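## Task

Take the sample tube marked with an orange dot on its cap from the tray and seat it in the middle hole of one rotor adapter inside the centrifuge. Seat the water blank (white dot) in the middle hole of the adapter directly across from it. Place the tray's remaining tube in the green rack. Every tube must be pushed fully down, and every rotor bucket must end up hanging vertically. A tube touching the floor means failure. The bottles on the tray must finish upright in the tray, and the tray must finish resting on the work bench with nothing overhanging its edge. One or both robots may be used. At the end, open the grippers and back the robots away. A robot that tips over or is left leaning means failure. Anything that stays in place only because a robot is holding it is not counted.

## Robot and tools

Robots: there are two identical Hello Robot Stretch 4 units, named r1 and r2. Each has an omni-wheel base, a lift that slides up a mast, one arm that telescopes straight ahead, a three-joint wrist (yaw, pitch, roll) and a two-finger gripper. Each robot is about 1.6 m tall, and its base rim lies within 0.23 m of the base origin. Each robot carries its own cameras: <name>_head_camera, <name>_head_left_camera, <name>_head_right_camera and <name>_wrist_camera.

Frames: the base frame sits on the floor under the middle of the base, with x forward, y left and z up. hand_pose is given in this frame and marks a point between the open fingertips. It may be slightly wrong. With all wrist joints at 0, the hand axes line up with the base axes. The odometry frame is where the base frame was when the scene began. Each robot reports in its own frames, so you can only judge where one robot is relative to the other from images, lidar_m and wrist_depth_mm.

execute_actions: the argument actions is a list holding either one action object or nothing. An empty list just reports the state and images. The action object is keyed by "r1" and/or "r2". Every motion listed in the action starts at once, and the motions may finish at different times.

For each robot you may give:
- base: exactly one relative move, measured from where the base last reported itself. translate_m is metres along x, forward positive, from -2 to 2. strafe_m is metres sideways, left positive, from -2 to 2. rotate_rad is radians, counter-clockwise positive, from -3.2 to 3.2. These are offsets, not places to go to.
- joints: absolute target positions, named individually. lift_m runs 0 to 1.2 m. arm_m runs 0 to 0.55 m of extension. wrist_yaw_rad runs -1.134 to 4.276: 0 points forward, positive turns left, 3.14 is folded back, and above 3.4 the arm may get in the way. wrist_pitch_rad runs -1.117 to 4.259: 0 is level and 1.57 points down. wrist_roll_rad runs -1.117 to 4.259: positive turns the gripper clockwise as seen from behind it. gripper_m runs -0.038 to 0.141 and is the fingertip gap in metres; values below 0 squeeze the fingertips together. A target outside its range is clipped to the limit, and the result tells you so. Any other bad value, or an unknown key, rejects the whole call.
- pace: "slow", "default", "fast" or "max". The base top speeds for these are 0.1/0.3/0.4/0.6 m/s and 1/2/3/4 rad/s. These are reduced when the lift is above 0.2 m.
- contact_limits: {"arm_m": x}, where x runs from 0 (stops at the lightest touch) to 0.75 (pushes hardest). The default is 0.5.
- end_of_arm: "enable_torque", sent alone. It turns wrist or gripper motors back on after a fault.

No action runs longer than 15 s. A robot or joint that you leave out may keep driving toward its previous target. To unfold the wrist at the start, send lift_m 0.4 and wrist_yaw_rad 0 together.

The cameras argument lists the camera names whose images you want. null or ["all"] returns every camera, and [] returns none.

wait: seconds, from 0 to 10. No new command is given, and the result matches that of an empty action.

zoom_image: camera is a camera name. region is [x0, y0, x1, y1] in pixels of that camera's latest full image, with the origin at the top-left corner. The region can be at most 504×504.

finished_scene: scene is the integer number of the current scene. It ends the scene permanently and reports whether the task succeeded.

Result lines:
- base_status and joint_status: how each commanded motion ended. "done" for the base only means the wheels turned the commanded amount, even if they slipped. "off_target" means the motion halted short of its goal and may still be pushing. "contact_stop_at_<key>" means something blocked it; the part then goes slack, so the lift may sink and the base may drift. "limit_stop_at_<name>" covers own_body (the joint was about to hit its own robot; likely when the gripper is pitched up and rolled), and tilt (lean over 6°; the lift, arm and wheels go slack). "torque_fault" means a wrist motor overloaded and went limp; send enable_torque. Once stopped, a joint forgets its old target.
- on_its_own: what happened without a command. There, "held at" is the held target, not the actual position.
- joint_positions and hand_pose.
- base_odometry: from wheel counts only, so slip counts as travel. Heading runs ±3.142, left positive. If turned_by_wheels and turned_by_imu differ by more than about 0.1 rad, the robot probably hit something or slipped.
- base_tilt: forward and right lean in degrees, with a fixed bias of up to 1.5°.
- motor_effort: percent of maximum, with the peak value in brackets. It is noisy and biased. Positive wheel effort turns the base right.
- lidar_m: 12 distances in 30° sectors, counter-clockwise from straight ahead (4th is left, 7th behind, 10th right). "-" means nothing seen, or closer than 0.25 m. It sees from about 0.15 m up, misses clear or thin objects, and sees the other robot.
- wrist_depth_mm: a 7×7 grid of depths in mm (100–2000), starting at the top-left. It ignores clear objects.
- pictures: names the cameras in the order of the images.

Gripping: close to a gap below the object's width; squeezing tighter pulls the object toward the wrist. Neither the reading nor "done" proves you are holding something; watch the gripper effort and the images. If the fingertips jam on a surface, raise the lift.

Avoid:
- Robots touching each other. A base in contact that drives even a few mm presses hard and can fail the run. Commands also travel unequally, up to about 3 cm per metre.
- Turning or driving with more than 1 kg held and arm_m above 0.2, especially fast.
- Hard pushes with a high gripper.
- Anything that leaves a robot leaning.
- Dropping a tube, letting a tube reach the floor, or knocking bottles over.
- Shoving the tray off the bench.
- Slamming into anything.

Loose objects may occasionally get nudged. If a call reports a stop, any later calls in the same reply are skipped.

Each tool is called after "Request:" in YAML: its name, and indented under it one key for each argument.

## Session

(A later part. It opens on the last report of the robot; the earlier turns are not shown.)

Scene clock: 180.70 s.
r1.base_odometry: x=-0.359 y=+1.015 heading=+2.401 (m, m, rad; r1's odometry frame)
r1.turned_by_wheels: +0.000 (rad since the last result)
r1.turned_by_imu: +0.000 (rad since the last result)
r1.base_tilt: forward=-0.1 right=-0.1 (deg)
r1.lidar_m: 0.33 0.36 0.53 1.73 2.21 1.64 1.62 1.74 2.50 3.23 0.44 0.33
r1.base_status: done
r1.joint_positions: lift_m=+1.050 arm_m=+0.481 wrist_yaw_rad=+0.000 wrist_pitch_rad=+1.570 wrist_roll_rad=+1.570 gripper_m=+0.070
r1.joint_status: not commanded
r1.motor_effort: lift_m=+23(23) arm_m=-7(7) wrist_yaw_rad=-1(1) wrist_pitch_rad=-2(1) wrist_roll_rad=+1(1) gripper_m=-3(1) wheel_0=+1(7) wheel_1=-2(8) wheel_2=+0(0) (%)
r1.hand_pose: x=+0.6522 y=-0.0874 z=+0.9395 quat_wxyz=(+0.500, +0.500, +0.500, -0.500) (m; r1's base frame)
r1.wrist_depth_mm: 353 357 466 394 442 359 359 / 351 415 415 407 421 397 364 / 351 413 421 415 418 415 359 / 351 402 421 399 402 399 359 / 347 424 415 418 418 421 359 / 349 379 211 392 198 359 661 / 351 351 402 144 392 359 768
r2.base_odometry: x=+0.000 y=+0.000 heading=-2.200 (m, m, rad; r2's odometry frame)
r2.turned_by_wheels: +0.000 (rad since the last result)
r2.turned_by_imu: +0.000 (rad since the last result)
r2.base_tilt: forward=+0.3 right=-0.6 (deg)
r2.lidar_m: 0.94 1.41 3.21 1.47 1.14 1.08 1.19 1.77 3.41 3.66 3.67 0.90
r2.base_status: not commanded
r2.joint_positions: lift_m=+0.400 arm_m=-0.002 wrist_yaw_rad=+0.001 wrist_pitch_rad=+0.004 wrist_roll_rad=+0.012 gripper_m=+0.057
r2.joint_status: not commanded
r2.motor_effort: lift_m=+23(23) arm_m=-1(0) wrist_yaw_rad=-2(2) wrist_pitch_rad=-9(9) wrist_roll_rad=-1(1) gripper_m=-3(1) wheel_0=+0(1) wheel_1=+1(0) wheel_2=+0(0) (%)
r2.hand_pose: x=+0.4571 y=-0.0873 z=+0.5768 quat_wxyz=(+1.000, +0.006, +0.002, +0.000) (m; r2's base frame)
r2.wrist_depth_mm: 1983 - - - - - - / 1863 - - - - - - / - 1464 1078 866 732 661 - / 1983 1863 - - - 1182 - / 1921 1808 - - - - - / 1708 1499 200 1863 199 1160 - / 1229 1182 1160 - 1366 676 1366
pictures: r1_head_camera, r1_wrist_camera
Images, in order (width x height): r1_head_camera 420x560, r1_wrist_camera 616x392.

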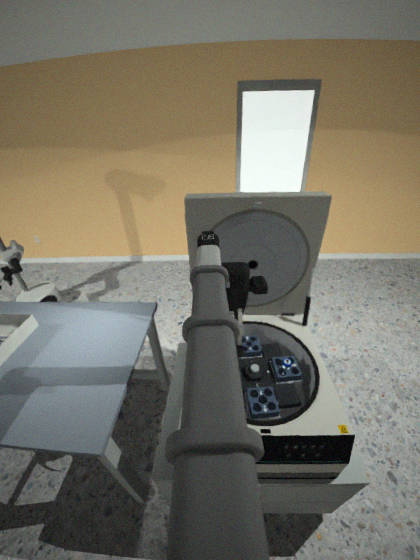

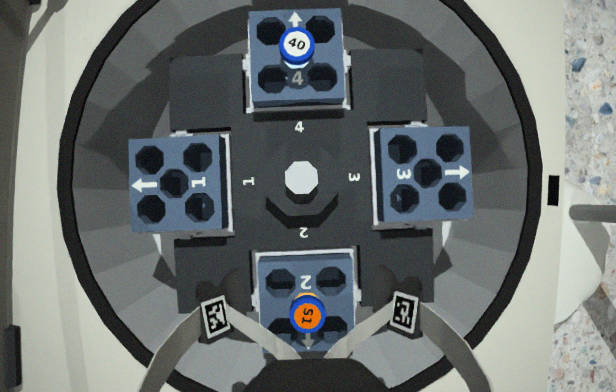

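Request:
execute_actions:
  actions:
    - {"r1":{"base":{"strafe_m":1.234},"joints":{"lift_m":1.1,"arm_m":0.492,"gripper_m":0.06}}}
  cameras: []

Request:
execute_actions:
  actions:
    - {"r1":{"base":{"translate_m":0.1},"joints":{"lift_m":1.02}}}
  cameras: ["r1_wrist_camera"]

Scene clock: 193.97 s.
r1.base_odometry: x=-1.192 y=+0.105 heading=+2.401 (m, m, rad; r1's odometry frame)
r1.turned_by_wheels: +0.000 (rad since the last result)
r1.turned_by_imu: +0.000 (rad since the last result)
r1.base_tilt: forward=-0.1 right=-0.1 (deg)
r1.lidar_m: 0.39 0.43 0.61 4.27 2.10 1.61 1.55 1.65 2.40 1.31 0.58 0.42
r1.base_status: done
r1.joint_positions: lift_m=+1.100 arm_m=+0.491 wrist_yaw_rad=+0.000 wrist_pitch_rad=+1.570 wrist_roll_rad=+1.570 gripper_m=+0.060
r1.joint_status: all done
r1.motor_effort: lift_m=+23(23) arm_m=+7(7) wrist_yaw_rad=+0(1) wrist_pitch_rad=+0(1) wrist_roll_rad=+1(0) gripper_m=-1(1) wheel_0=+1(10) wheel_1=-1(9) wheel_2=+0(2) (%)
r1.hand_pose: x=+0.6619 y=-0.0874 z=+0.9895 quat_wxyz=(+0.500, +0.500, +0.500, -0.500) (m; r1's base frame)
r1.wrist_depth_mm: 445 449 452 455 455 455 1229 / 413 421 413 312 459 459 1229 / 439 442 415 452 455 452 1255 / 445 439 445 445 452 452 991 / 427 442 387 449 455 455 1008 / 336 427 210 445 196 452 1008 / 445 389 404 145 452 455 1205
r2.base_odometry: x=+0.000 y=+0.000 heading=-2.200 (m, m, rad; r2's odometry frame)
r2.turned_by_wheels: +0.000 (rad since the last result)
r2.turned_by_imu: -0.001 (rad since the last result)
r2.base_tilt: forward=+0.2 right=-0.6 (deg)
r2.lidar_m: 0.94 1.42 3.22 1.47 1.12 1.11 1.20 1.78 3.42 3.65 3.69 0.92
r2.base_status: not commanded
r2.joint_positions: lift_m=+0.400 arm_m=-0.002 wrist_yaw_rad=+0.001 wrist_pitch_rad=+0.004 wrist_roll_rad=+0.012 gripper_m=+0.057
r2.joint_status: not commanded
r2.motor_effort: lift_m=+23(23) arm_m=+0(0) wrist_yaw_rad=-2(0) wrist_pitch_rad=-8(8) wrist_roll_rad=+1(2) gripper_m=-4(1) wheel_0=+1(1) wheel_1=+1(0) wheel_2=+0(0) (%)
r2.hand_pose: x=+0.4571 y=-0.0873 z=+0.5768 quat_wxyz=(+1.000, +0.006, +0.002, +0.000) (m; r2's base frame)
r2.wrist_depth_mm: 1921 - - - - - - / 1808 - - - - - - / - 1430 1118 866 732 661 - / 1983 1863 - - - 1182 - / 1983 1863 - - - - - / 1708 1499 200 1863 198 1182 - / 1281 1182 1160 - 1366 676 1430
pictures: none
No camera images: the call's "cameras" was empty. Leave "cameras" out to get every camera's image.

Scene clock: 195.50 s.
r1.base_odometry: x=-1.266 y=+0.172 heading=+2.401 (m, m, rad; r1's odometry frame)
r1.turned_by_wheels: +0.000 (rad since the last result)
r1.turned_by_imu: +0.000 (rad since the last result)
r1.base_tilt: forward=-0.1 right=-0.2 (deg)
r1.lidar_m: 0.29 0.32 0.45 4.25 2.21 1.71 1.66 1.77 2.55 1.03 0.42 0.32
r1.base_status: done
r1.joint_positions: lift_m=+1.020 arm_m=+0.491 wrist_yaw_rad=+0.000 wrist_pitch_rad=+1.570 wrist_roll_rad=+1.570 gripper_m=+0.060
r1.joint_status: all done
r1.motor_effort: lift_m=+18(22) arm_m=+7(7) wrist_yaw_rad=+0(1) wrist_pitch_rad=-1(1) wrist_roll_rad=+1(1) gripper_m=-6(4) wheel_0=-1(2) wheel_1=+0(8) wheel_2=+2(6) (%)
r1.hand_pose: x=+0.6619 y=-0.0874 z=+0.9099 quat_wxyz=(+0.500, +0.500, +0.500, -0.500) (m; r1's base frame)
r1.wrist_depth_mm: 366 325 312 322 338 234 - / 332 366 364 336 370 231 377 / 334 364 366 340 370 317 377 / 340 368 368 366 373 370 375 / 343 366 364 307 370 373 375 / 236 296 211 309 196 364 373 / 222 247 332 145 370 329 375
r2.base_odometry: x=+0.000 y=+0.000 heading=-2.200 (m, m, rad; r2's odometry frame)
r2.turned_by_wheels: +0.000 (rad since the last result)
r2.turned_by_imu: +0.000 (rad since the last result)
r2.base_tilt: forward=+0.1 right=-0.5 (deg)
r2.lidar_m: 0.94 1.43 3.23 1.49 1.12 1.08 1.21 1.78 3.42 3.65 3.67 0.89
r2.base_status: not commanded
r2.joint_positions: lift_m=+0.400 arm_m=-0.002 wrist_yaw_rad=+0.001 wrist_pitch_rad=+0.004 wrist_roll_rad=+0.012 gripper_m=+0.057
r2.joint_status: not commanded
r2.motor_effort: lift_m=+23(23) arm_m=-1(0) wrist_yaw_rad=-1(3) wrist_pitch_rad=-8(8) wrist_roll_rad=+2(1) gripper_m=-5(1) wheel_0=+1(1) wheel_1=+0(0) wheel_2=+0(0) (%)
r2.hand_pose: x=+0.4571 y=-0.0873 z=+0.5768 quat_wxyz=(+1.000, +0.006, +0.002, +0.000) (m; r2's base frame)
r2.wrist_depth_mm: 1921 - - - - - - / 1808 - - - - - - / - 1499 1098 854 741 668 - / 1983 1863 - - - 1182 - / 1921 1863 - - - - - / 1756 1499 200 1921 198 1182 - / 1229 1182 1160 - 1397 676 1397
pictures: r1_wrist_camera
Images, in order (width x height): r1_wrist_camera 616x392.

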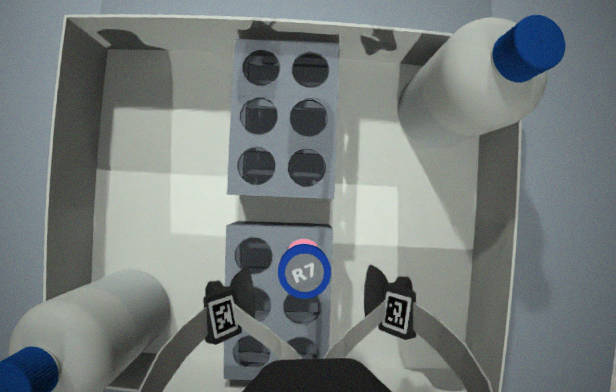

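Request:
execute_actions:
  actions:
    - {"r1":{"base":{"strafe_m":-0.003},"joints":{"lift_m":0.96,"arm_m":0.495}}}
  cameras: []

Request:
execute_actions:
  actions:
    - {"r1":{"joints":{"gripper_m":0.015}}}
  cameras: []

Request:
execute_actions:
  actions:
    - {"r1":{"joints":{"lift_m":1.15}}}
  cameras: []

Request:
execute_actions:
  actions:
    - {"r1":{"base":{"strafe_m":0.42},"joints":{"arm_m":0.53}}}
  cameras: ["r1_wrist_camera"]

Scene clock: 202.83 s.
r1.base_odometry: x=-1.264 y=+0.174 heading=+2.401 (m, m, rad; r1's odometry frame)
r1.turned_by_wheels: +0.000 (rad since the last result)
r1.turned_by_imu: +0.001 (rad since the last result)
r1.base_tilt: forward=-0.1 right=-0.1 (deg)
r1.lidar_m: 0.29 0.32 0.47 4.26 2.22 1.71 1.65 1.77 2.54 1.03 0.42 0.32
r1.base_status: done
r1.joint_positions: lift_m=+0.960 arm_m=+0.494 wrist_yaw_rad=+0.000 wrist_pitch_rad=+1.570 wrist_roll_rad=+1.570 gripper_m=+0.060
r1.joint_status: all done
r1.motor_effort: lift_m=+18(19) arm_m=+7(6) wrist_yaw_rad=+0(1) wrist_pitch_rad=+0(0) wrist_roll_rad=+0(1) gripper_m=-3(5) wheel_0=+1(9) wheel_1=+0(6) wheel_2=+1(2) (%)
r1.hand_pose: x=+0.6649 y=-0.0874 z=+0.8499 quat_wxyz=(+0.500, +0.500, +0.500, -0.500) (m; r1's base frame)
r1.wrist_depth_mm: 279 309 296 250 297 193 - / 285 306 303 251 312 209 175 / 293 306 306 250 310 300 265 / 297 306 307 303 309 310 263 / 301 307 307 249 309 310 257 / 239 300 211 187 194 310 252 / 195 241 264 144 310 291 263
r2.base_odometry: x=+0.000 y=+0.000 heading=-2.200 (m, m, rad; r2's odometry frame)
r2.turned_by_wheels: +0.000 (rad since the last result)
r2.turned_by_imu: +0.000 (rad since the last result)
r2.base_tilt: forward=+0.3 right=-0.6 (deg)
r2.lidar_m: 0.96 1.42 3.23 1.45 1.13 1.12 1.18 1.76 3.40 3.68 3.64 0.92
r2.base_status: not commanded
r2.joint_positions: lift_m=+0.400 arm_m=-0.002 wrist_yaw_rad=+0.001 wrist_pitch_rad=+0.004 wrist_roll_rad=+0.012 gripper_m=+0.057
r2.joint_status: not commanded
r2.motor_effort: lift_m=+23(23) arm_m=+0(0) wrist_yaw_rad=-3(2) wrist_pitch_rad=-9(8) wrist_roll_rad=+1(1) gripper_m=-1(3) wheel_0=+1(0) wheel_1=+0(0) wheel_2=+0(0) (%)
r2.hand_pose: x=+0.4571 y=-0.0873 z=+0.5768 quat_wxyz=(+1.000, +0.006, +0.002, +0.000) (m; r2's base frame)
r2.wrist_depth_mm: 1921 - - - - - - / 1808 - - - - - - / - 1430 1118 866 741 661 - / 1983 1863 - - - 1182 - / 1983 1863 - - - - - / 1708 1537 200 1808 198 1160 - / 1255 1182 1138 - 1336 668 1430
pictures: none
No camera images: the call's "cameras" was empty. Leave "cameras" out to get every camera's image.

Scene clock: 204.07 s.
r1.base_odometry: x=-1.264 y=+0.174 heading=+2.401 (m, m, rad; r1's odometry frame)
r1.turned_by_wheels: +0.000 (rad since the last result)
r1.turned_by_imu: +0.000 (rad since the last result)
r1.base_tilt: forward=-0.1 right=-0.2 (deg)
r1.lidar_m: 0.30 0.31 0.47 4.26 2.21 1.71 1.67 1.75 2.56 1.00 0.42 0.34
r1.base_status: not commanded
r1.joint_positions: lift_m=+0.960 arm_m=+0.494 wrist_yaw_rad=+0.000 wrist_pitch_rad=+1.570 wrist_roll_rad=+1.570 gripper_m=+0.015
r1.joint_status: all done
r1.motor_effort: lift_m=+18(18) arm_m=+7(7) wrist_yaw_rad=+1(1) wrist_pitch_rad=+0(1) wrist_roll_rad=+1(1) gripper_m=-9(9) wheel_0=+0(1) wheel_1=+0(0) wheel_2=+1(1) (%)
r1.hand_pose: x=+0.6649 y=-0.0874 z=+0.8499 quat_wxyz=(+0.500, +0.500, +0.500, -0.500) (m; r1's base frame)
r1.wrist_depth_mm: 282 306 296 250 297 193 - / 286 307 304 249 307 209 177 / 294 304 306 250 309 300 265 / 297 307 306 303 309 312 263 / 298 306 304 250 310 310 258 / 237 301 210 182 193 310 252 / 195 246 247 153 310 283 259
r2.base_odometry: x=+0.000 y=+0.000 heading=-2.200 (m, m, rad; r2's odometry frame)
r2.turned_by_wheels: +0.000 (rad since the last result)
r2.turned_by_imu: +0.000 (rad since the last result)
r2.base_tilt: forward=+0.1 right=-0.7 (deg)
r2.lidar_m: 0.96 1.42 3.23 1.48 1.13 1.10 1.20 1.77 3.41 3.65 3.62 0.90
r2.base_status: not commanded
r2.joint_positions: lift_m=+0.400 arm_m=-0.002 wrist_yaw_rad=+0.001 wrist_pitch_rad=+0.004 wrist_roll_rad=+0.012 gripper_m=+0.057
r2.joint_status: not commanded
r2.motor_effort: lift_m=+23(23) arm_m=+0(0) wrist_yaw_rad=-3(3) wrist_pitch_rad=-8(8) wrist_roll_rad=+2(1) gripper_m=-2(4) wheel_0=+1(1) wheel_1=+0(0) wheel_2=+0(0) (%)
r2.hand_pose: x=+0.4571 y=-0.0873 z=+0.5768 quat_wxyz=(+1.000, +0.006, +0.002, +0.000) (m; r2's base frame)
r2.wrist_depth_mm: 1863 - - - - - - / 1863 - - - - - - / - 1464 1118 866 741 661 - / 1983 1863 - - - 1160 - / 1983 1808 - - - - - / 1708 1499 200 1863 198 1160 - / 1255 1182 1160 - 1336 668 1430
pictures: none
No camera images: the call's "cameras" was empty. Leave "cameras" out to get every camera's image.

Scene clock: 205.93 s.
r1.base_odometry: x=-1.264 y=+0.174 heading=+2.401 (m, m, rad; r1's odometry frame)
r1.turned_by_wheels: +0.000 (rad since the last result)
r1.turned_by_imu: +0.001 (rad since the last result)
r1.base_tilt: forward=-0.1 right=-0.2 (deg)
r1.lidar_m: 0.31 0.32 0.47 4.27 2.21 1.71 1.66 1.78 2.54 1.04 0.44 0.32
r1.base_status: not commanded
r1.joint_positions: lift_m=+1.150 arm_m=+0.494 wrist_yaw_rad=+0.000 wrist_pitch_rad=+1.570 wrist_roll_rad=+1.570 gripper_m=+0.015
r1.joint_status: all done
r1.motor_effort: lift_m=+23(24) arm_m=+7(7) wrist_yaw_rad=-1(1) wrist_pitch_rad=+0(1) wrist_roll_rad=+1(1) gripper_m=-10(10) wheel_0=+0(1) wheel_1=+0(0) wheel_2=+1(1) (%)
r1.hand_pose: x=+0.6649 y=-0.0874 z=+1.0395 quat_wxyz=(+0.500, +0.500, +0.500, -0.500) (m; r1's base frame)
r1.wrist_depth_mm: 496 496 496 504 504 508 904 / 500 492 496 496 492 508 878 / 496 492 496 500 452 508 1255 / 496 492 492 496 500 504 976 / 492 492 492 439 500 504 788 / 492 355 210 182 194 508 1060 / 492 496 500 153 500 504 1308
r2.base_odometry: x=+0.000 y=+0.000 heading=-2.200 (m, m, rad; r2's odometry frame)
r2.turned_by_wheels: +0.000 (rad since the last result)
r2.turned_by_imu: +0.000 (rad since the last result)
r2.base_tilt: forward=+0.2 right=-0.6 (deg)
r2.lidar_m: 0.95 1.41 3.25 1.48 1.12 1.10 1.20 1.75 3.39 3.63 3.65 0.91
r2.base_status: not commanded
r2.joint_positions: lift_m=+0.400 arm_m=-0.002 wrist_yaw_rad=+0.001 wrist_pitch_rad=+0.004 wrist_roll_rad=+0.012 gripper_m=+0.057
r2.joint_status: not commanded
r2.motor_effort: lift_m=+23(22) arm_m=+0(0) wrist_yaw_rad=-2(1) wrist_pitch_rad=-8(9) wrist_roll_rad=+0(0) gripper_m=-3(3) wheel_0=+0(1) wheel_1=+0(0) wheel_2=+0(0) (%)
r2.hand_pose: x=+0.4571 y=-0.0873 z=+0.5768 quat_wxyz=(+1.000, +0.006, +0.002, +0.000) (m; r2's base frame)
r2.wrist_depth_mm: 1921 - - - - - - / 1863 - - - - - - / - 1464 1098 866 741 661 - / 1983 1921 - - - 1182 - / 1983 1756 - - - - - / 1708 1499 201 1808 198 1160 - / 1255 1182 1182 - 1366 676 1397
pictures: none
No camera images: the call's "cameras" was empty. Leave "cameras" out to get every camera's image.

Scene clock: 208.67 s.
r1.base_odometry: x=-1.547 y=-0.136 heading=+2.401 (m, m, rad; r1's odometry frame)
r1.turned_by_wheels: +0.000 (rad since the last result)
r1.turned_by_imu: +0.000 (rad since the last result)
r1.base_tilt: forward=+0.0 right=-0.2 (deg)
r1.lidar_m: 0.32 0.35 3.96 3.84 2.22 1.68 1.63 1.72 2.50 1.16 0.46 0.34
r1.base_status: done
r1.joint_positions: lift_m=+1.150 arm_m=+0.529 wrist_yaw_rad=+0.000 wrist_pitch_rad=+1.570 wrist_roll_rad=+1.570 gripper_m=+0.015
r1.joint_status: all done
r1.motor_effort: lift_m=+22(23) arm_m=+7(7) wrist_yaw_rad=+0(0) wrist_pitch_rad=+0(0) wrist_roll_rad=+0(1) gripper_m=-9(9) wheel_0=+1(5) wheel_1=+0(9) wheel_2=+1(1) (%)
r1.hand_pose: x=+0.6999 y=-0.0874 z=+1.0396 quat_wxyz=(+0.500, +0.500, +0.500, -0.500) (m; r1's base frame)
r1.wrist_depth_mm: 496 492 500 504 504 508 508 / 496 500 500 500 504 508 504 / 492 500 500 500 504 508 508 / 496 500 496 500 500 512 512 / 496 496 500 445 508 504 508 / 492 492 209 182 193 500 788 / 496 496 496 153 500 496 866
r2.base_odometry: x=+0.000 y=+0.000 heading=-2.200 (m, m, rad; r2's odometry frame)
r2.turned_by_wheels: +0.000 (rad since the last result)
r2.turned_by_imu: +0.000 (rad since the last result)
r2.base_tilt: forward=+0.2 right=-0.8 (deg)
r2.lidar_m: 0.94 1.41 3.24 1.47 1.12 1.07 1.19 1.76 3.40 3.65 3.65 0.91
r2.base_status: not commanded
r2.joint_positions: lift_m=+0.400 arm_m=-0.002 wrist_yaw_rad=+0.001 wrist_pitch_rad=+0.004 wrist_roll_rad=+0.012 gripper_m=+0.057
r2.joint_status: not commanded
r2.motor_effort: lift_m=+22(23) arm_m=+0(0) wrist_yaw_rad=-2(2) wrist_pitch_rad=-8(8) wrist_roll_rad=+0(0) gripper_m=+0(9) wheel_0=+1(0) wheel_1=+1(0) wheel_2=+0(0) (%)
r2.hand_pose: x=+0.4571 y=-0.0873 z=+0.5768 quat_wxyz=(+1.000, +0.006, +0.002, +0.000) (m; r2's base frame)
r2.wrist_depth_mm: 1921 - - - - - - / 1808 - - - - - - / - 1464 1098 854 732 661 - / 1983 1921 - - - 1160 - / 1921 1863 - - - - - / 1708 1537 200 1808 199 1182 - / 1255 1205 1160 - 1366 676 1430
pictures: r1_wrist_camera
Images, in order (width x height): r1_wrist_camera 616x392.

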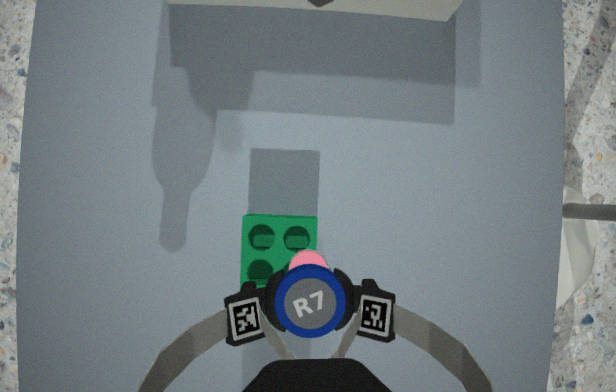

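Request:
execute_actions:
  actions:
    - {"r1":{"joints":{"arm_m":0.543,"lift_m":1.03}}}
  cameras: ["r1_wrist_camera"]

Scene clock: 214.13 s.
r1.base_odometry: x=-1.547 y=-0.136 heading=+2.401 (m, m, rad; r1's odometry frame)
r1.turned_by_wheels: +0.000 (rad since the last result)
r1.turned_by_imu: +0.001 (rad since the last result)
r1.base_tilt: forward=-0.2 right=-0.2 (deg)
r1.lidar_m: 0.32 0.36 3.95 3.84 2.18 1.69 1.63 1.73 2.49 1.10 0.46 0.34
r1.base_status: not commanded
r1.joint_positions: lift_m=+1.030 arm_m=+0.542 wrist_yaw_rad=+0.000 wrist_pitch_rad=+1.570 wrist_roll_rad=+1.570 gripper_m=+0.015
r1.joint_status: all done
r1.motor_effort: lift_m=+18(19) arm_m=+7(7) wrist_yaw_rad=-1(1) wrist_pitch_rad=-1(1) wrist_roll_rad=+1(0) gripper_m=-10(8) wheel_0=+2(1) wheel_1=+0(0) wheel_2=+1(1) (%)
r1.hand_pose: x=+0.7129 y=-0.0874 z=+0.9199 quat_wxyz=(+0.500, +0.500, +0.500, -0.500) (m; r1's base frame)
r1.wrist_depth_mm: 379 375 379 382 384 387 387 / 379 377 379 384 382 384 389 / 377 377 382 379 384 382 384 / 377 379 379 382 382 387 389 / 377 375 379 320 387 382 384 / 377 377 209 182 193 384 387 / 377 377 379 153 382 387 389
r2.base_odometry: x=+0.000 y=+0.000 heading=-2.200 (m, m, rad; r2's odometry frame)
r2.turned_by_wheels: +0.000 (rad since the last result)
r2.turned_by_imu: +0.000 (rad since the last result)
r2.base_tilt: forward=+0.3 right=-0.4 (deg)
r2.lidar_m: 0.94 1.43 3.20 1.46 1.13 1.10 1.21 1.78 3.41 3.66 3.68 0.91
r2.base_status: not commanded
r2.joint_positions: lift_m=+0.400 arm_m=-0.002 wrist_yaw_rad=+0.001 wrist_pitch_rad=+0.004 wrist_roll_rad=+0.012 gripper_m=+0.057
r2.joint_status: not commanded
r2.motor_effort: lift_m=+23(22) arm_m=+0(0) wrist_yaw_rad=-1(2) wrist_pitch_rad=-9(8) wrist_roll_rad=+1(1) gripper_m=-5(2) wheel_0=+1(1) wheel_1=+1(0) wheel_2=+0(0) (%)
r2.hand_pose: x=+0.4571 y=-0.0873 z=+0.5768 quat_wxyz=(+1.000, +0.006, +0.002, +0.000) (m; r2's base frame)
r2.wrist_depth_mm: 1921 - - - - - - / 1808 - - - - - - / - 1464 1098 854 723 668 - / 1983 1863 - - - 1160 - / 1921 1863 - - - - - / 1708 1499 200 1863 198 1182 - / 1229 1182 1160 - 1366 676 1397
pictures: r1_wrist_camera
Images, in order (width x height): r1_wrist_camera 616x392.

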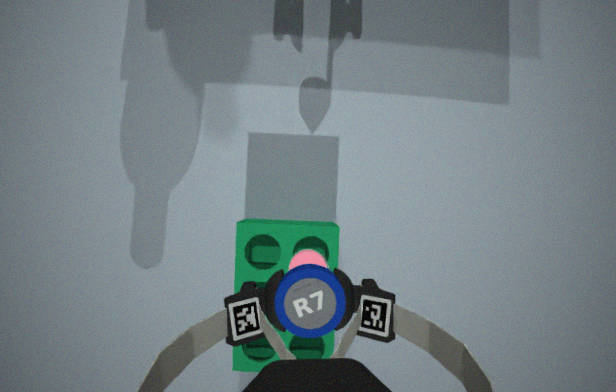

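Request:
execute_actions:
  actions:
    - {"r1":{"base":{"strafe_m":-0.004}}}
  cameras: []

Request:
execute_actions:
  actions:
    - {"r1":{"joints":{"lift_m":0.975},"pace":"slow"}}
  cameras: ["r1_wrist_camera"]

Scene clock: 219.07 s.
r1.base_odometry: x=-1.545 y=-0.133 heading=+2.401 (m, m, rad; r1's odometry frame)
r1.turned_by_wheels: +0.000 (rad since the last result)
r1.turned_by_imu: +0.001 (rad since the last result)
r1.base_tilt: forward=+0.0 right=-0.1 (deg)
r1.lidar_m: 0.32 0.35 3.96 3.85 2.19 1.68 1.63 1.73 2.51 1.11 0.49 0.33
r1.base_status: done
r1.joint_positions: lift_m=+1.030 arm_m=+0.542 wrist_yaw_rad=+0.000 wrist_pitch_rad=+1.570 wrist_roll_rad=+1.570 gripper_m=+0.015
r1.joint_status: not commanded
r1.motor_effort: lift_m=+18(18) arm_m=+7(7) wrist_yaw_rad=+0(0) wrist_pitch_rad=+0(0) wrist_roll_rad=+1(1) gripper_m=-13(11) wheel_0=+1(6) wheel_1=+1(3) wheel_2=+1(0) (%)
r1.hand_pose: x=+0.7129 y=-0.0874 z=+0.9199 quat_wxyz=(+0.500, +0.500, +0.500, -0.500) (m; r1's base frame)
r1.wrist_depth_mm: 375 377 382 379 384 387 392 / 375 379 377 382 379 384 387 / 377 375 382 387 382 389 387 / 377 379 379 384 379 384 387 / 379 377 379 322 379 387 384 / 377 377 211 182 193 384 387 / 375 377 362 153 379 384 387
r2.base_odometry: x=+0.000 y=+0.000 heading=-2.200 (m, m, rad; r2's odometry frame)
r2.turned_by_wheels: +0.000 (rad since the last result)
r2.turned_by_imu: +0.000 (rad since the last result)
r2.base_tilt: forward=+0.3 right=-0.6 (deg)
r2.lidar_m: 0.95 1.40 3.23 1.48 1.13 1.09 1.19 1.75 3.41 3.68 3.65 0.92
r2.base_status: not commanded
r2.joint_positions: lift_m=+0.400 arm_m=-0.002 wrist_yaw_rad=+0.001 wrist_pitch_rad=+0.004 wrist_roll_rad=+0.012 gripper_m=+0.057
r2.joint_status: not commanded
r2.motor_effort: lift_m=+23(23) arm_m=+0(0) wrist_yaw_rad=-2(2) wrist_pitch_rad=-8(8) wrist_roll_rad=-1(1) gripper_m=-3(6) wheel_0=+1(1) wheel_1=+0(0) wheel_2=+0(0) (%)
r2.hand_pose: x=+0.4571 y=-0.0873 z=+0.5768 quat_wxyz=(+1.000, +0.006, +0.002, +0.000) (m; r2's base frame)
r2.wrist_depth_mm: 1983 - - - - - - / 1863 - - - - - - / - 1464 1098 866 732 661 - / 1983 1921 - - - 1182 - / 1983 1863 - - - - - / 1708 1499 200 1808 198 1160 - / 1229 1182 1160 - 1366 668 1397
pictures: none
No camera images: the call's "cameras" was empty. Leave "cameras" out to get every camera's image.

Scene clock: 220.40 s.
r1.base_odometry: x=-1.545 y=-0.133 heading=+2.401 (m, m, rad; r1's odometry frame)
r1.turned_by_wheels: +0.000 (rad since the last result)
r1.turned_by_imu: +0.000 (rad since the last result)
r1.base_tilt: forward=-0.2 right=-0.2 (deg)
r1.lidar_m: 0.33 0.36 3.92 3.84 2.17 1.68 1.63 1.74 2.52 1.10 0.46 0.36
r1.base_status: not commanded
r1.joint_positions: lift_m=+0.975 arm_m=+0.542 wrist_yaw_rad=+0.000 wrist_pitch_rad=+1.571 wrist_roll_rad=+1.570 gripper_m=+0.015
r1.joint_status: all done
r1.motor_effort: lift_m=+18(18) arm_m=+7(7) wrist_yaw_rad=-2(0) wrist_pitch_rad=-2(3) wrist_roll_rad=+2(1) gripper_m=-5(10) wheel_0=+1(1) wheel_1=+1(1) wheel_2=+0(1) (%)
r1.hand_pose: x=+0.7127 y=-0.0874 z=+0.8649 quat_wxyz=(+0.500, +0.500, +0.500, -0.500) (m; r1's base frame)
r1.wrist_depth_mm: 322 325 324 327 329 334 330 / 322 322 325 325 327 330 332 / 322 322 325 325 329 330 330 / 324 324 325 325 329 330 330 / 320 324 320 266 325 329 327 / 324 324 210 183 193 329 329 / 322 322 266 152 327 329 330
r2.base_odometry: x=+0.000 y=+0.000 heading=-2.200 (m, m, rad; r2's odometry frame)
r2.turned_by_wheels: +0.000 (rad since the last result)
r2.turned_by_imu: +0.000 (rad since the last result)
r2.base_tilt: forward=+0.3 right=-0.6 (deg)
r2.lidar_m: 0.95 1.42 3.23 1.44 1.15 1.09 1.21 1.77 3.41 3.66 3.65 0.91
r2.base_status: not commanded
r2.joint_positions: lift_m=+0.400 arm_m=-0.002 wrist_yaw_rad=+0.001 wrist_pitch_rad=+0.004 wrist_roll_rad=+0.012 gripper_m=+0.057
r2.joint_status: not commanded
r2.motor_effort: lift_m=+23(23) arm_m=+0(0) wrist_yaw_rad=-2(3) wrist_pitch_rad=-8(9) wrist_roll_rad=+1(1) gripper_m=-5(5) wheel_0=+1(1) wheel_1=+0(0) wheel_2=+0(0) (%)
r2.hand_pose: x=+0.4571 y=-0.0873 z=+0.5768 quat_wxyz=(+1.000, +0.006, +0.002, +0.000) (m; r2's base frame)
r2.wrist_depth_mm: 1983 - - - - - - / 1921 - - - - - - / - 1464 1098 854 741 661 - / 1983 1863 - - - 1160 - / 1983 1863 - - - - - / 1708 1499 200 1808 198 1182 - / 1229 1205 1138 - 1336 676 1464
pictures: r1_wrist_camera
Images, in order (width x height): r1_wrist_camera 616x392.

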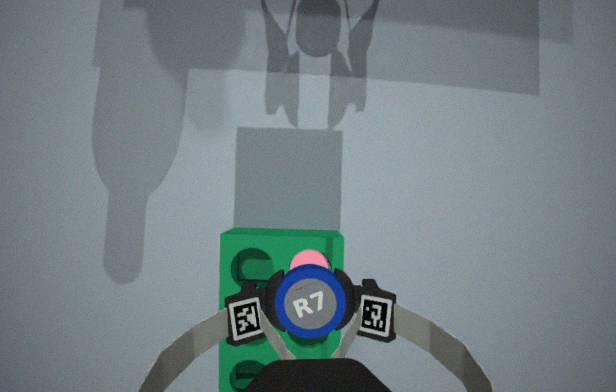

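Request:
execute_actions:
  actions:
    - {"r1":{"joints":{"lift_m":0.96},"pace":"slow"}}
  cameras: []

Request:
execute_actions:
  actions:
    - {"r1":{"joints":{"gripper_m":0.07}}}
  cameras: []

Request:
execute_actions:
  actions:
    - {"r1":{"joints":{"lift_m":1.1}}}
  cameras: ["r1_wrist_camera","r1_head_right_camera"]

Scene clock: 225.20 s.
r1.base_odometry: x=-1.545 y=-0.133 heading=+2.401 (m, m, rad; r1's odometry frame)
r1.turned_by_wheels: +0.000 (rad since the last result)
r1.turned_by_imu: +0.001 (rad since the last result)
r1.base_tilt: forward=-0.3 right=-0.2 (deg)
r1.lidar_m: 0.33 0.37 3.95 3.85 2.20 1.68 1.63 1.73 2.49 1.08 0.46 0.31
r1.base_status: not commanded
r1.joint_positions: lift_m=+0.960 arm_m=+0.542 wrist_yaw_rad=+0.000 wrist_pitch_rad=+1.571 wrist_roll_rad=+1.570 gripper_m=+0.015
r1.joint_status: all done
r1.motor_effort: lift_m=+18(18) arm_m=+7(7) wrist_yaw_rad=+1(1) wrist_pitch_rad=-2(2) wrist_roll_rad=+1(0) gripper_m=-10(11) wheel_0=+1(1) wheel_1=+1(1) wheel_2=+1(1) (%)
r1.hand_pose: x=+0.7127 y=-0.0874 z=+0.8499 quat_wxyz=(+0.500, +0.500, +0.500, -0.500) (m; r1's base frame)
r1.wrist_depth_mm: 307 309 310 312 314 314 315 / 309 306 312 314 312 317 317 / 306 306 310 310 315 315 317 / 307 307 310 312 314 314 317 / 306 307 306 251 312 314 312 / 307 310 211 183 190 314 317 / 306 306 249 152 314 314 315
r2.base_odometry: x=+0.000 y=+0.000 heading=-2.200 (m, m, rad; r2's odometry frame)
r2.turned_by_wheels: +0.000 (rad since the last result)
r2.turned_by_imu: +0.000 (rad since the last result)
r2.base_tilt: forward=+0.3 right=-0.6 (deg)
r2.lidar_m: 0.94 1.40 3.21 1.46 1.14 1.11 1.20 1.77 3.41 3.68 3.67 0.91
r2.base_status: not commanded
r2.joint_positions: lift_m=+0.400 arm_m=-0.002 wrist_yaw_rad=+0.001 wrist_pitch_rad=+0.004 wrist_roll_rad=+0.012 gripper_m=+0.057
r2.joint_status: not commanded
r2.motor_effort: lift_m=+23(23) arm_m=+0(0) wrist_yaw_rad=-3(2) wrist_pitch_rad=-9(10) wrist_roll_rad=+0(2) gripper_m=-2(3) wheel_0=+1(1) wheel_1=+0(0) wheel_2=+0(0) (%)
r2.hand_pose: x=+0.4571 y=-0.0873 z=+0.5768 quat_wxyz=(+1.000, +0.006, +0.002, +0.000) (m; r2's base frame)
r2.wrist_depth_mm: 1921 - - - - - - / 1863 - - - - - - / - 1499 1098 866 732 661 - / 1921 1863 - - - 1160 - / 1983 1808 - - - - - / 1708 1499 200 1808 198 1160 - / 1255 1205 1160 - 1366 668 1397
pictures: none
No camera images: the call's "cameras" was empty. Leave "cameras" out to get every camera's image.

Scene clock: 226.53 s.
r1.base_odometry: x=-1.545 y=-0.133 heading=+2.401 (m, m, rad; r1's odometry frame)
r1.turned_by_wheels: +0.000 (rad since the last result)
r1.turned_by_imu: +0.000 (rad since the last result)
r1.base_tilt: forward=-0.2 right=+0.0 (deg)
r1.lidar_m: 0.31 0.35 3.95 3.85 2.20 1.67 1.64 1.74 2.52 1.11 0.46 0.35
r1.base_status: not commanded
r1.joint_positions: lift_m=+0.960 arm_m=+0.542 wrist_yaw_rad=+0.000 wrist_pitch_rad=+1.570 wrist_roll_rad=+1.570 gripper_m=+0.070
r1.joint_status: all done
r1.motor_effort: lift_m=+18(18) arm_m=+7(7) wrist_yaw_rad=-2(0) wrist_pitch_rad=-2(2) wrist_roll_rad=+0(1) gripper_m=-1(11) wheel_0=+1(1) wheel_1=+1(1) wheel_2=+1(1) (%)
r1.hand_pose: x=+0.7128 y=-0.0874 z=+0.8499 quat_wxyz=(+0.500, +0.500, +0.500, -0.500) (m; r1's base frame)
r1.wrist_depth_mm: 307 309 309 312 312 317 315 / 306 309 310 312 315 314 315 / 306 309 310 310 314 314 315 / 306 309 312 310 312 314 314 / 307 309 306 252 310 312 317 / 307 309 210 191 198 315 315 / 306 307 251 145 312 312 315
r2.base_odometry: x=+0.000 y=+0.000 heading=-2.200 (m, m, rad; r2's odometry frame)
r2.turned_by_wheels: +0.000 (rad since the last result)
r2.turned_by_imu: +0.000 (rad since the last result)
r2.base_tilt: forward=+0.3 right=-0.7 (deg)
r2.lidar_m: 0.94 1.38 3.20 1.45 1.12 1.10 1.19 1.76 3.41 3.64 3.66 0.91
r2.base_status: not commanded
r2.joint_positions: lift_m=+0.400 arm_m=-0.002 wrist_yaw_rad=+0.001 wrist_pitch_rad=+0.004 wrist_roll_rad=+0.012 gripper_m=+0.057
r2.joint_status: not commanded
r2.motor_effort: lift_m=+23(22) arm_m=+0(0) wrist_yaw_rad=-2(3) wrist_pitch_rad=-7(8) wrist_roll_rad=+0(1) gripper_m=-3(2) wheel_0=+0(1) wheel_1=+1(0) wheel_2=+0(0) (%)
r2.hand_pose: x=+0.4571 y=-0.0873 z=+0.5768 quat_wxyz=(+1.000, +0.006, +0.002, +0.000) (m; r2's base frame)
r2.wrist_depth_mm: 1921 - - - - - - / 1863 - - - - - - / - 1464 1118 866 741 668 - / 1983 1921 - - - 1182 - / - 1863 - - - - - / 1708 1537 200 1863 198 1160 - / 1255 1205 1160 - 1336 668 1397
pictures: none
No camera images: the call's "cameras" was empty. Leave "cameras" out to get every camera's image.

Scene clock: 228.20 s.
r1.base_odometry: x=-1.545 y=-0.133 heading=+2.401 (m, m, rad; r1's odometry frame)
r1.turned_by_wheels: +0.000 (rad since the last result)
r1.turned_by_imu: +0.000 (rad since the last result)
r1.base_tilt: forward=-0.1 right=+0.0 (deg)
r1.lidar_m: 0.32 0.36 3.95 3.85 2.21 1.68 1.63 1.75 2.53 1.09 0.47 0.35
r1.base_status: not commanded
r1.joint_positions: lift_m=+1.100 arm_m=+0.542 wrist_yaw_rad=+0.000 wrist_pitch_rad=+1.570 wrist_roll_rad=+1.570 gripper_m=+0.070
r1.joint_status: all done
r1.motor_effort: lift_m=+23(25) arm_m=+7(7) wrist_yaw_rad=-1(1) wrist_pitch_rad=+0(2) wrist_roll_rad=+1(2) gripper_m=-3(5) wheel_0=+1(1) wheel_1=+1(1) wheel_2=+1(1) (%)
r1.hand_pose: x=+0.7128 y=-0.0874 z=+0.9895 quat_wxyz=(+0.500, +0.500, +0.500, -0.500) (m; r1's base frame)
r1.wrist_depth_mm: 449 445 449 452 455 455 455 / 445 449 449 445 452 455 459 / 442 445 445 452 452 459 455 / 445 449 449 449 452 452 455 / 445 449 445 394 445 455 459 / 445 445 211 418 198 455 455 / 445 449 449 144 455 455 459
r2.base_odometry: x=+0.000 y=+0.000 heading=-2.200 (m, m, rad; r2's odometry frame)
r2.turned_by_wheels: +0.000 (rad since the last result)
r2.turned_by_imu: +0.000 (rad since the last result)
r2.base_tilt: forward=+0.3 right=-0.7 (deg)
r2.lidar_m: 0.95 1.41 3.20 1.48 1.15 1.10 1.20 1.72 3.41 3.65 3.67 0.91
r2.base_status: not commanded
r2.joint_positions: lift_m=+0.400 arm_m=-0.002 wrist_yaw_rad=+0.001 wrist_pitch_rad=+0.004 wrist_roll_rad=+0.012 gripper_m=+0.057
r2.joint_status: not commanded
r2.motor_effort: lift_m=+23(23) arm_m=+0(0) wrist_yaw_rad=-2(2) wrist_pitch_rad=-8(7) wrist_roll_rad=+0(2) gripper_m=-4(2) wheel_0=+0(1) wheel_1=+0(1) wheel_2=+0(0) (%)
r2.hand_pose: x=+0.4571 y=-0.0873 z=+0.5768 quat_wxyz=(+1.000, +0.006, +0.002, +0.000) (m; r2's base frame)
r2.wrist_depth_mm: 1921 - - - - - - / 1863 - - - - - - / - 1499 1098 854 732 661 - / 1921 1921 - - - 1160 - / 1983 1863 - - - - - / 1708 1499 200 1863 198 1182 - / 1229 1205 1160 - 1366 668 1397
pictures: r1_head_right_camera, r1_wrist_camera
Images, in order (width x height): r1_head_right_camera 420x672, r1_wrist_camera 616x392.

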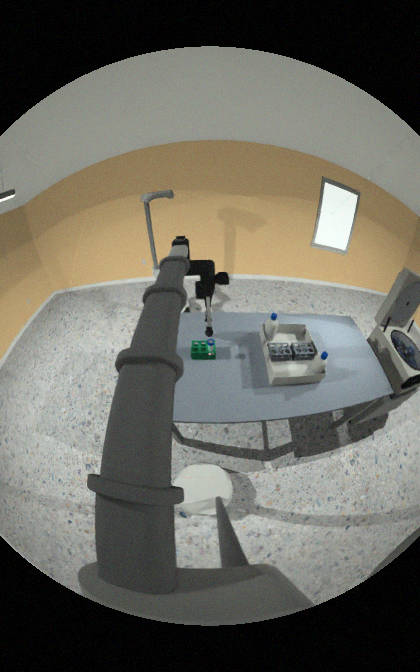

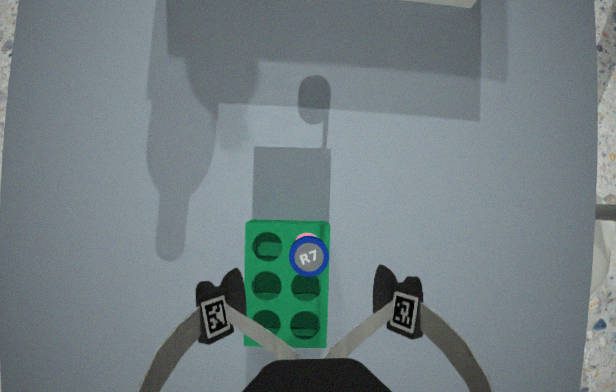

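Request:
execute_actions:
  actions:
    - {"r1":{"base":{"translate_m":-0.3},"joints":{"arm_m":0.1}}}
  cameras: []

Request:
finished_scene:
  scene: 1

Scene clock: 243.33 s.
r1.base_odometry: x=-1.323 y=-0.335 heading=+2.401 (m, m, rad; r1's odometry frame)
r1.turned_by_wheels: +0.000 (rad since the last result)
r1.turned_by_imu: +0.002 (rad since the last result)
r1.base_tilt: forward=-0.3 right=-0.2 (deg)
r1.lidar_m: 0.61 0.68 3.97 3.86 1.76 1.37 1.32 1.42 2.09 2.07 0.87 0.66
r1.base_status: done
r1.joint_positions: lift_m=+1.100 arm_m=+0.101 wrist_yaw_rad=+0.000 wrist_pitch_rad=+1.570 wrist_roll_rad=+1.570 gripper_m=+0.070
r1.joint_status: all done
r1.motor_effort: lift_m=+22(23) arm_m=-7(6) wrist_yaw_rad=-2(1) wrist_pitch_rad=-2(1) wrist_roll_rad=+1(2) gripper_m=-3(1) wheel_0=-1(5) wheel_1=-1(3) wheel_2=+0(8) (%)
r1.hand_pose: x=+0.2723 y=-0.0874 z=+0.9896 quat_wxyz=(+0.500, +0.500, +0.500, -0.500) (m; r1's base frame)
r1.wrist_depth_mm: 1229 1205 1205 1205 1205 1205 1281 / 1229 1182 1229 1229 1255 1229 1205 / 1229 1229 1205 1205 1229 1229 1229 / 1205 1182 1205 1229 1008 1205 1229 / 1205 1205 1182 1205 991 1008 1255 / 1182 1182 211 1205 197 1205 1229 / 1182 809 1205 145 1229 1229 1205
r2.base_odometry: x=+0.000 y=+0.000 heading=-2.200 (m, m, rad; r2's odometry frame)
r2.turned_by_wheels: +0.000 (rad since the last result)
r2.turned_by_imu: -0.001 (rad since the last result)
r2.base_tilt: forward=+0.3 right=-0.7 (deg)
r2.lidar_m: 0.95 1.43 3.22 1.48 1.14 1.11 1.16 1.76 3.42 3.64 3.64 0.90
r2.base_status: not commanded
r2.joint_positions: lift_m=+0.400 arm_m=-0.002 wrist_yaw_rad=+0.001 wrist_pitch_rad=+0.004 wrist_roll_rad=+0.012 gripper_m=+0.057
r2.joint_status: not commanded
r2.motor_effort: lift_m=+23(23) arm_m=-1(0) wrist_yaw_rad=-1(3) wrist_pitch_rad=-9(8) wrist_roll_rad=+1(0) gripper_m=-6(1) wheel_0=+1(0) wheel_1=+1(0) wheel_2=+0(0) (%)
r2.hand_pose: x=+0.4571 y=-0.0873 z=+0.5768 quat_wxyz=(+1.000, +0.006, +0.002, +0.000) (m; r2's base frame)
r2.wrist_depth_mm: 1983 - - - - 1983 - / 1921 - - - - - - / - 1499 1098 866 732 661 - / 1983 1921 - - - 1182 - / 1921 1808 - - - 1808 - / 1756 1537 200 1863 198 1160 - / 1229 1205 1118 - 1366 676 1430
pictures: none
No camera images: the call's "cameras" was empty. Leave "cameras" out to get every camera's image.

The scene is finished: the task was done.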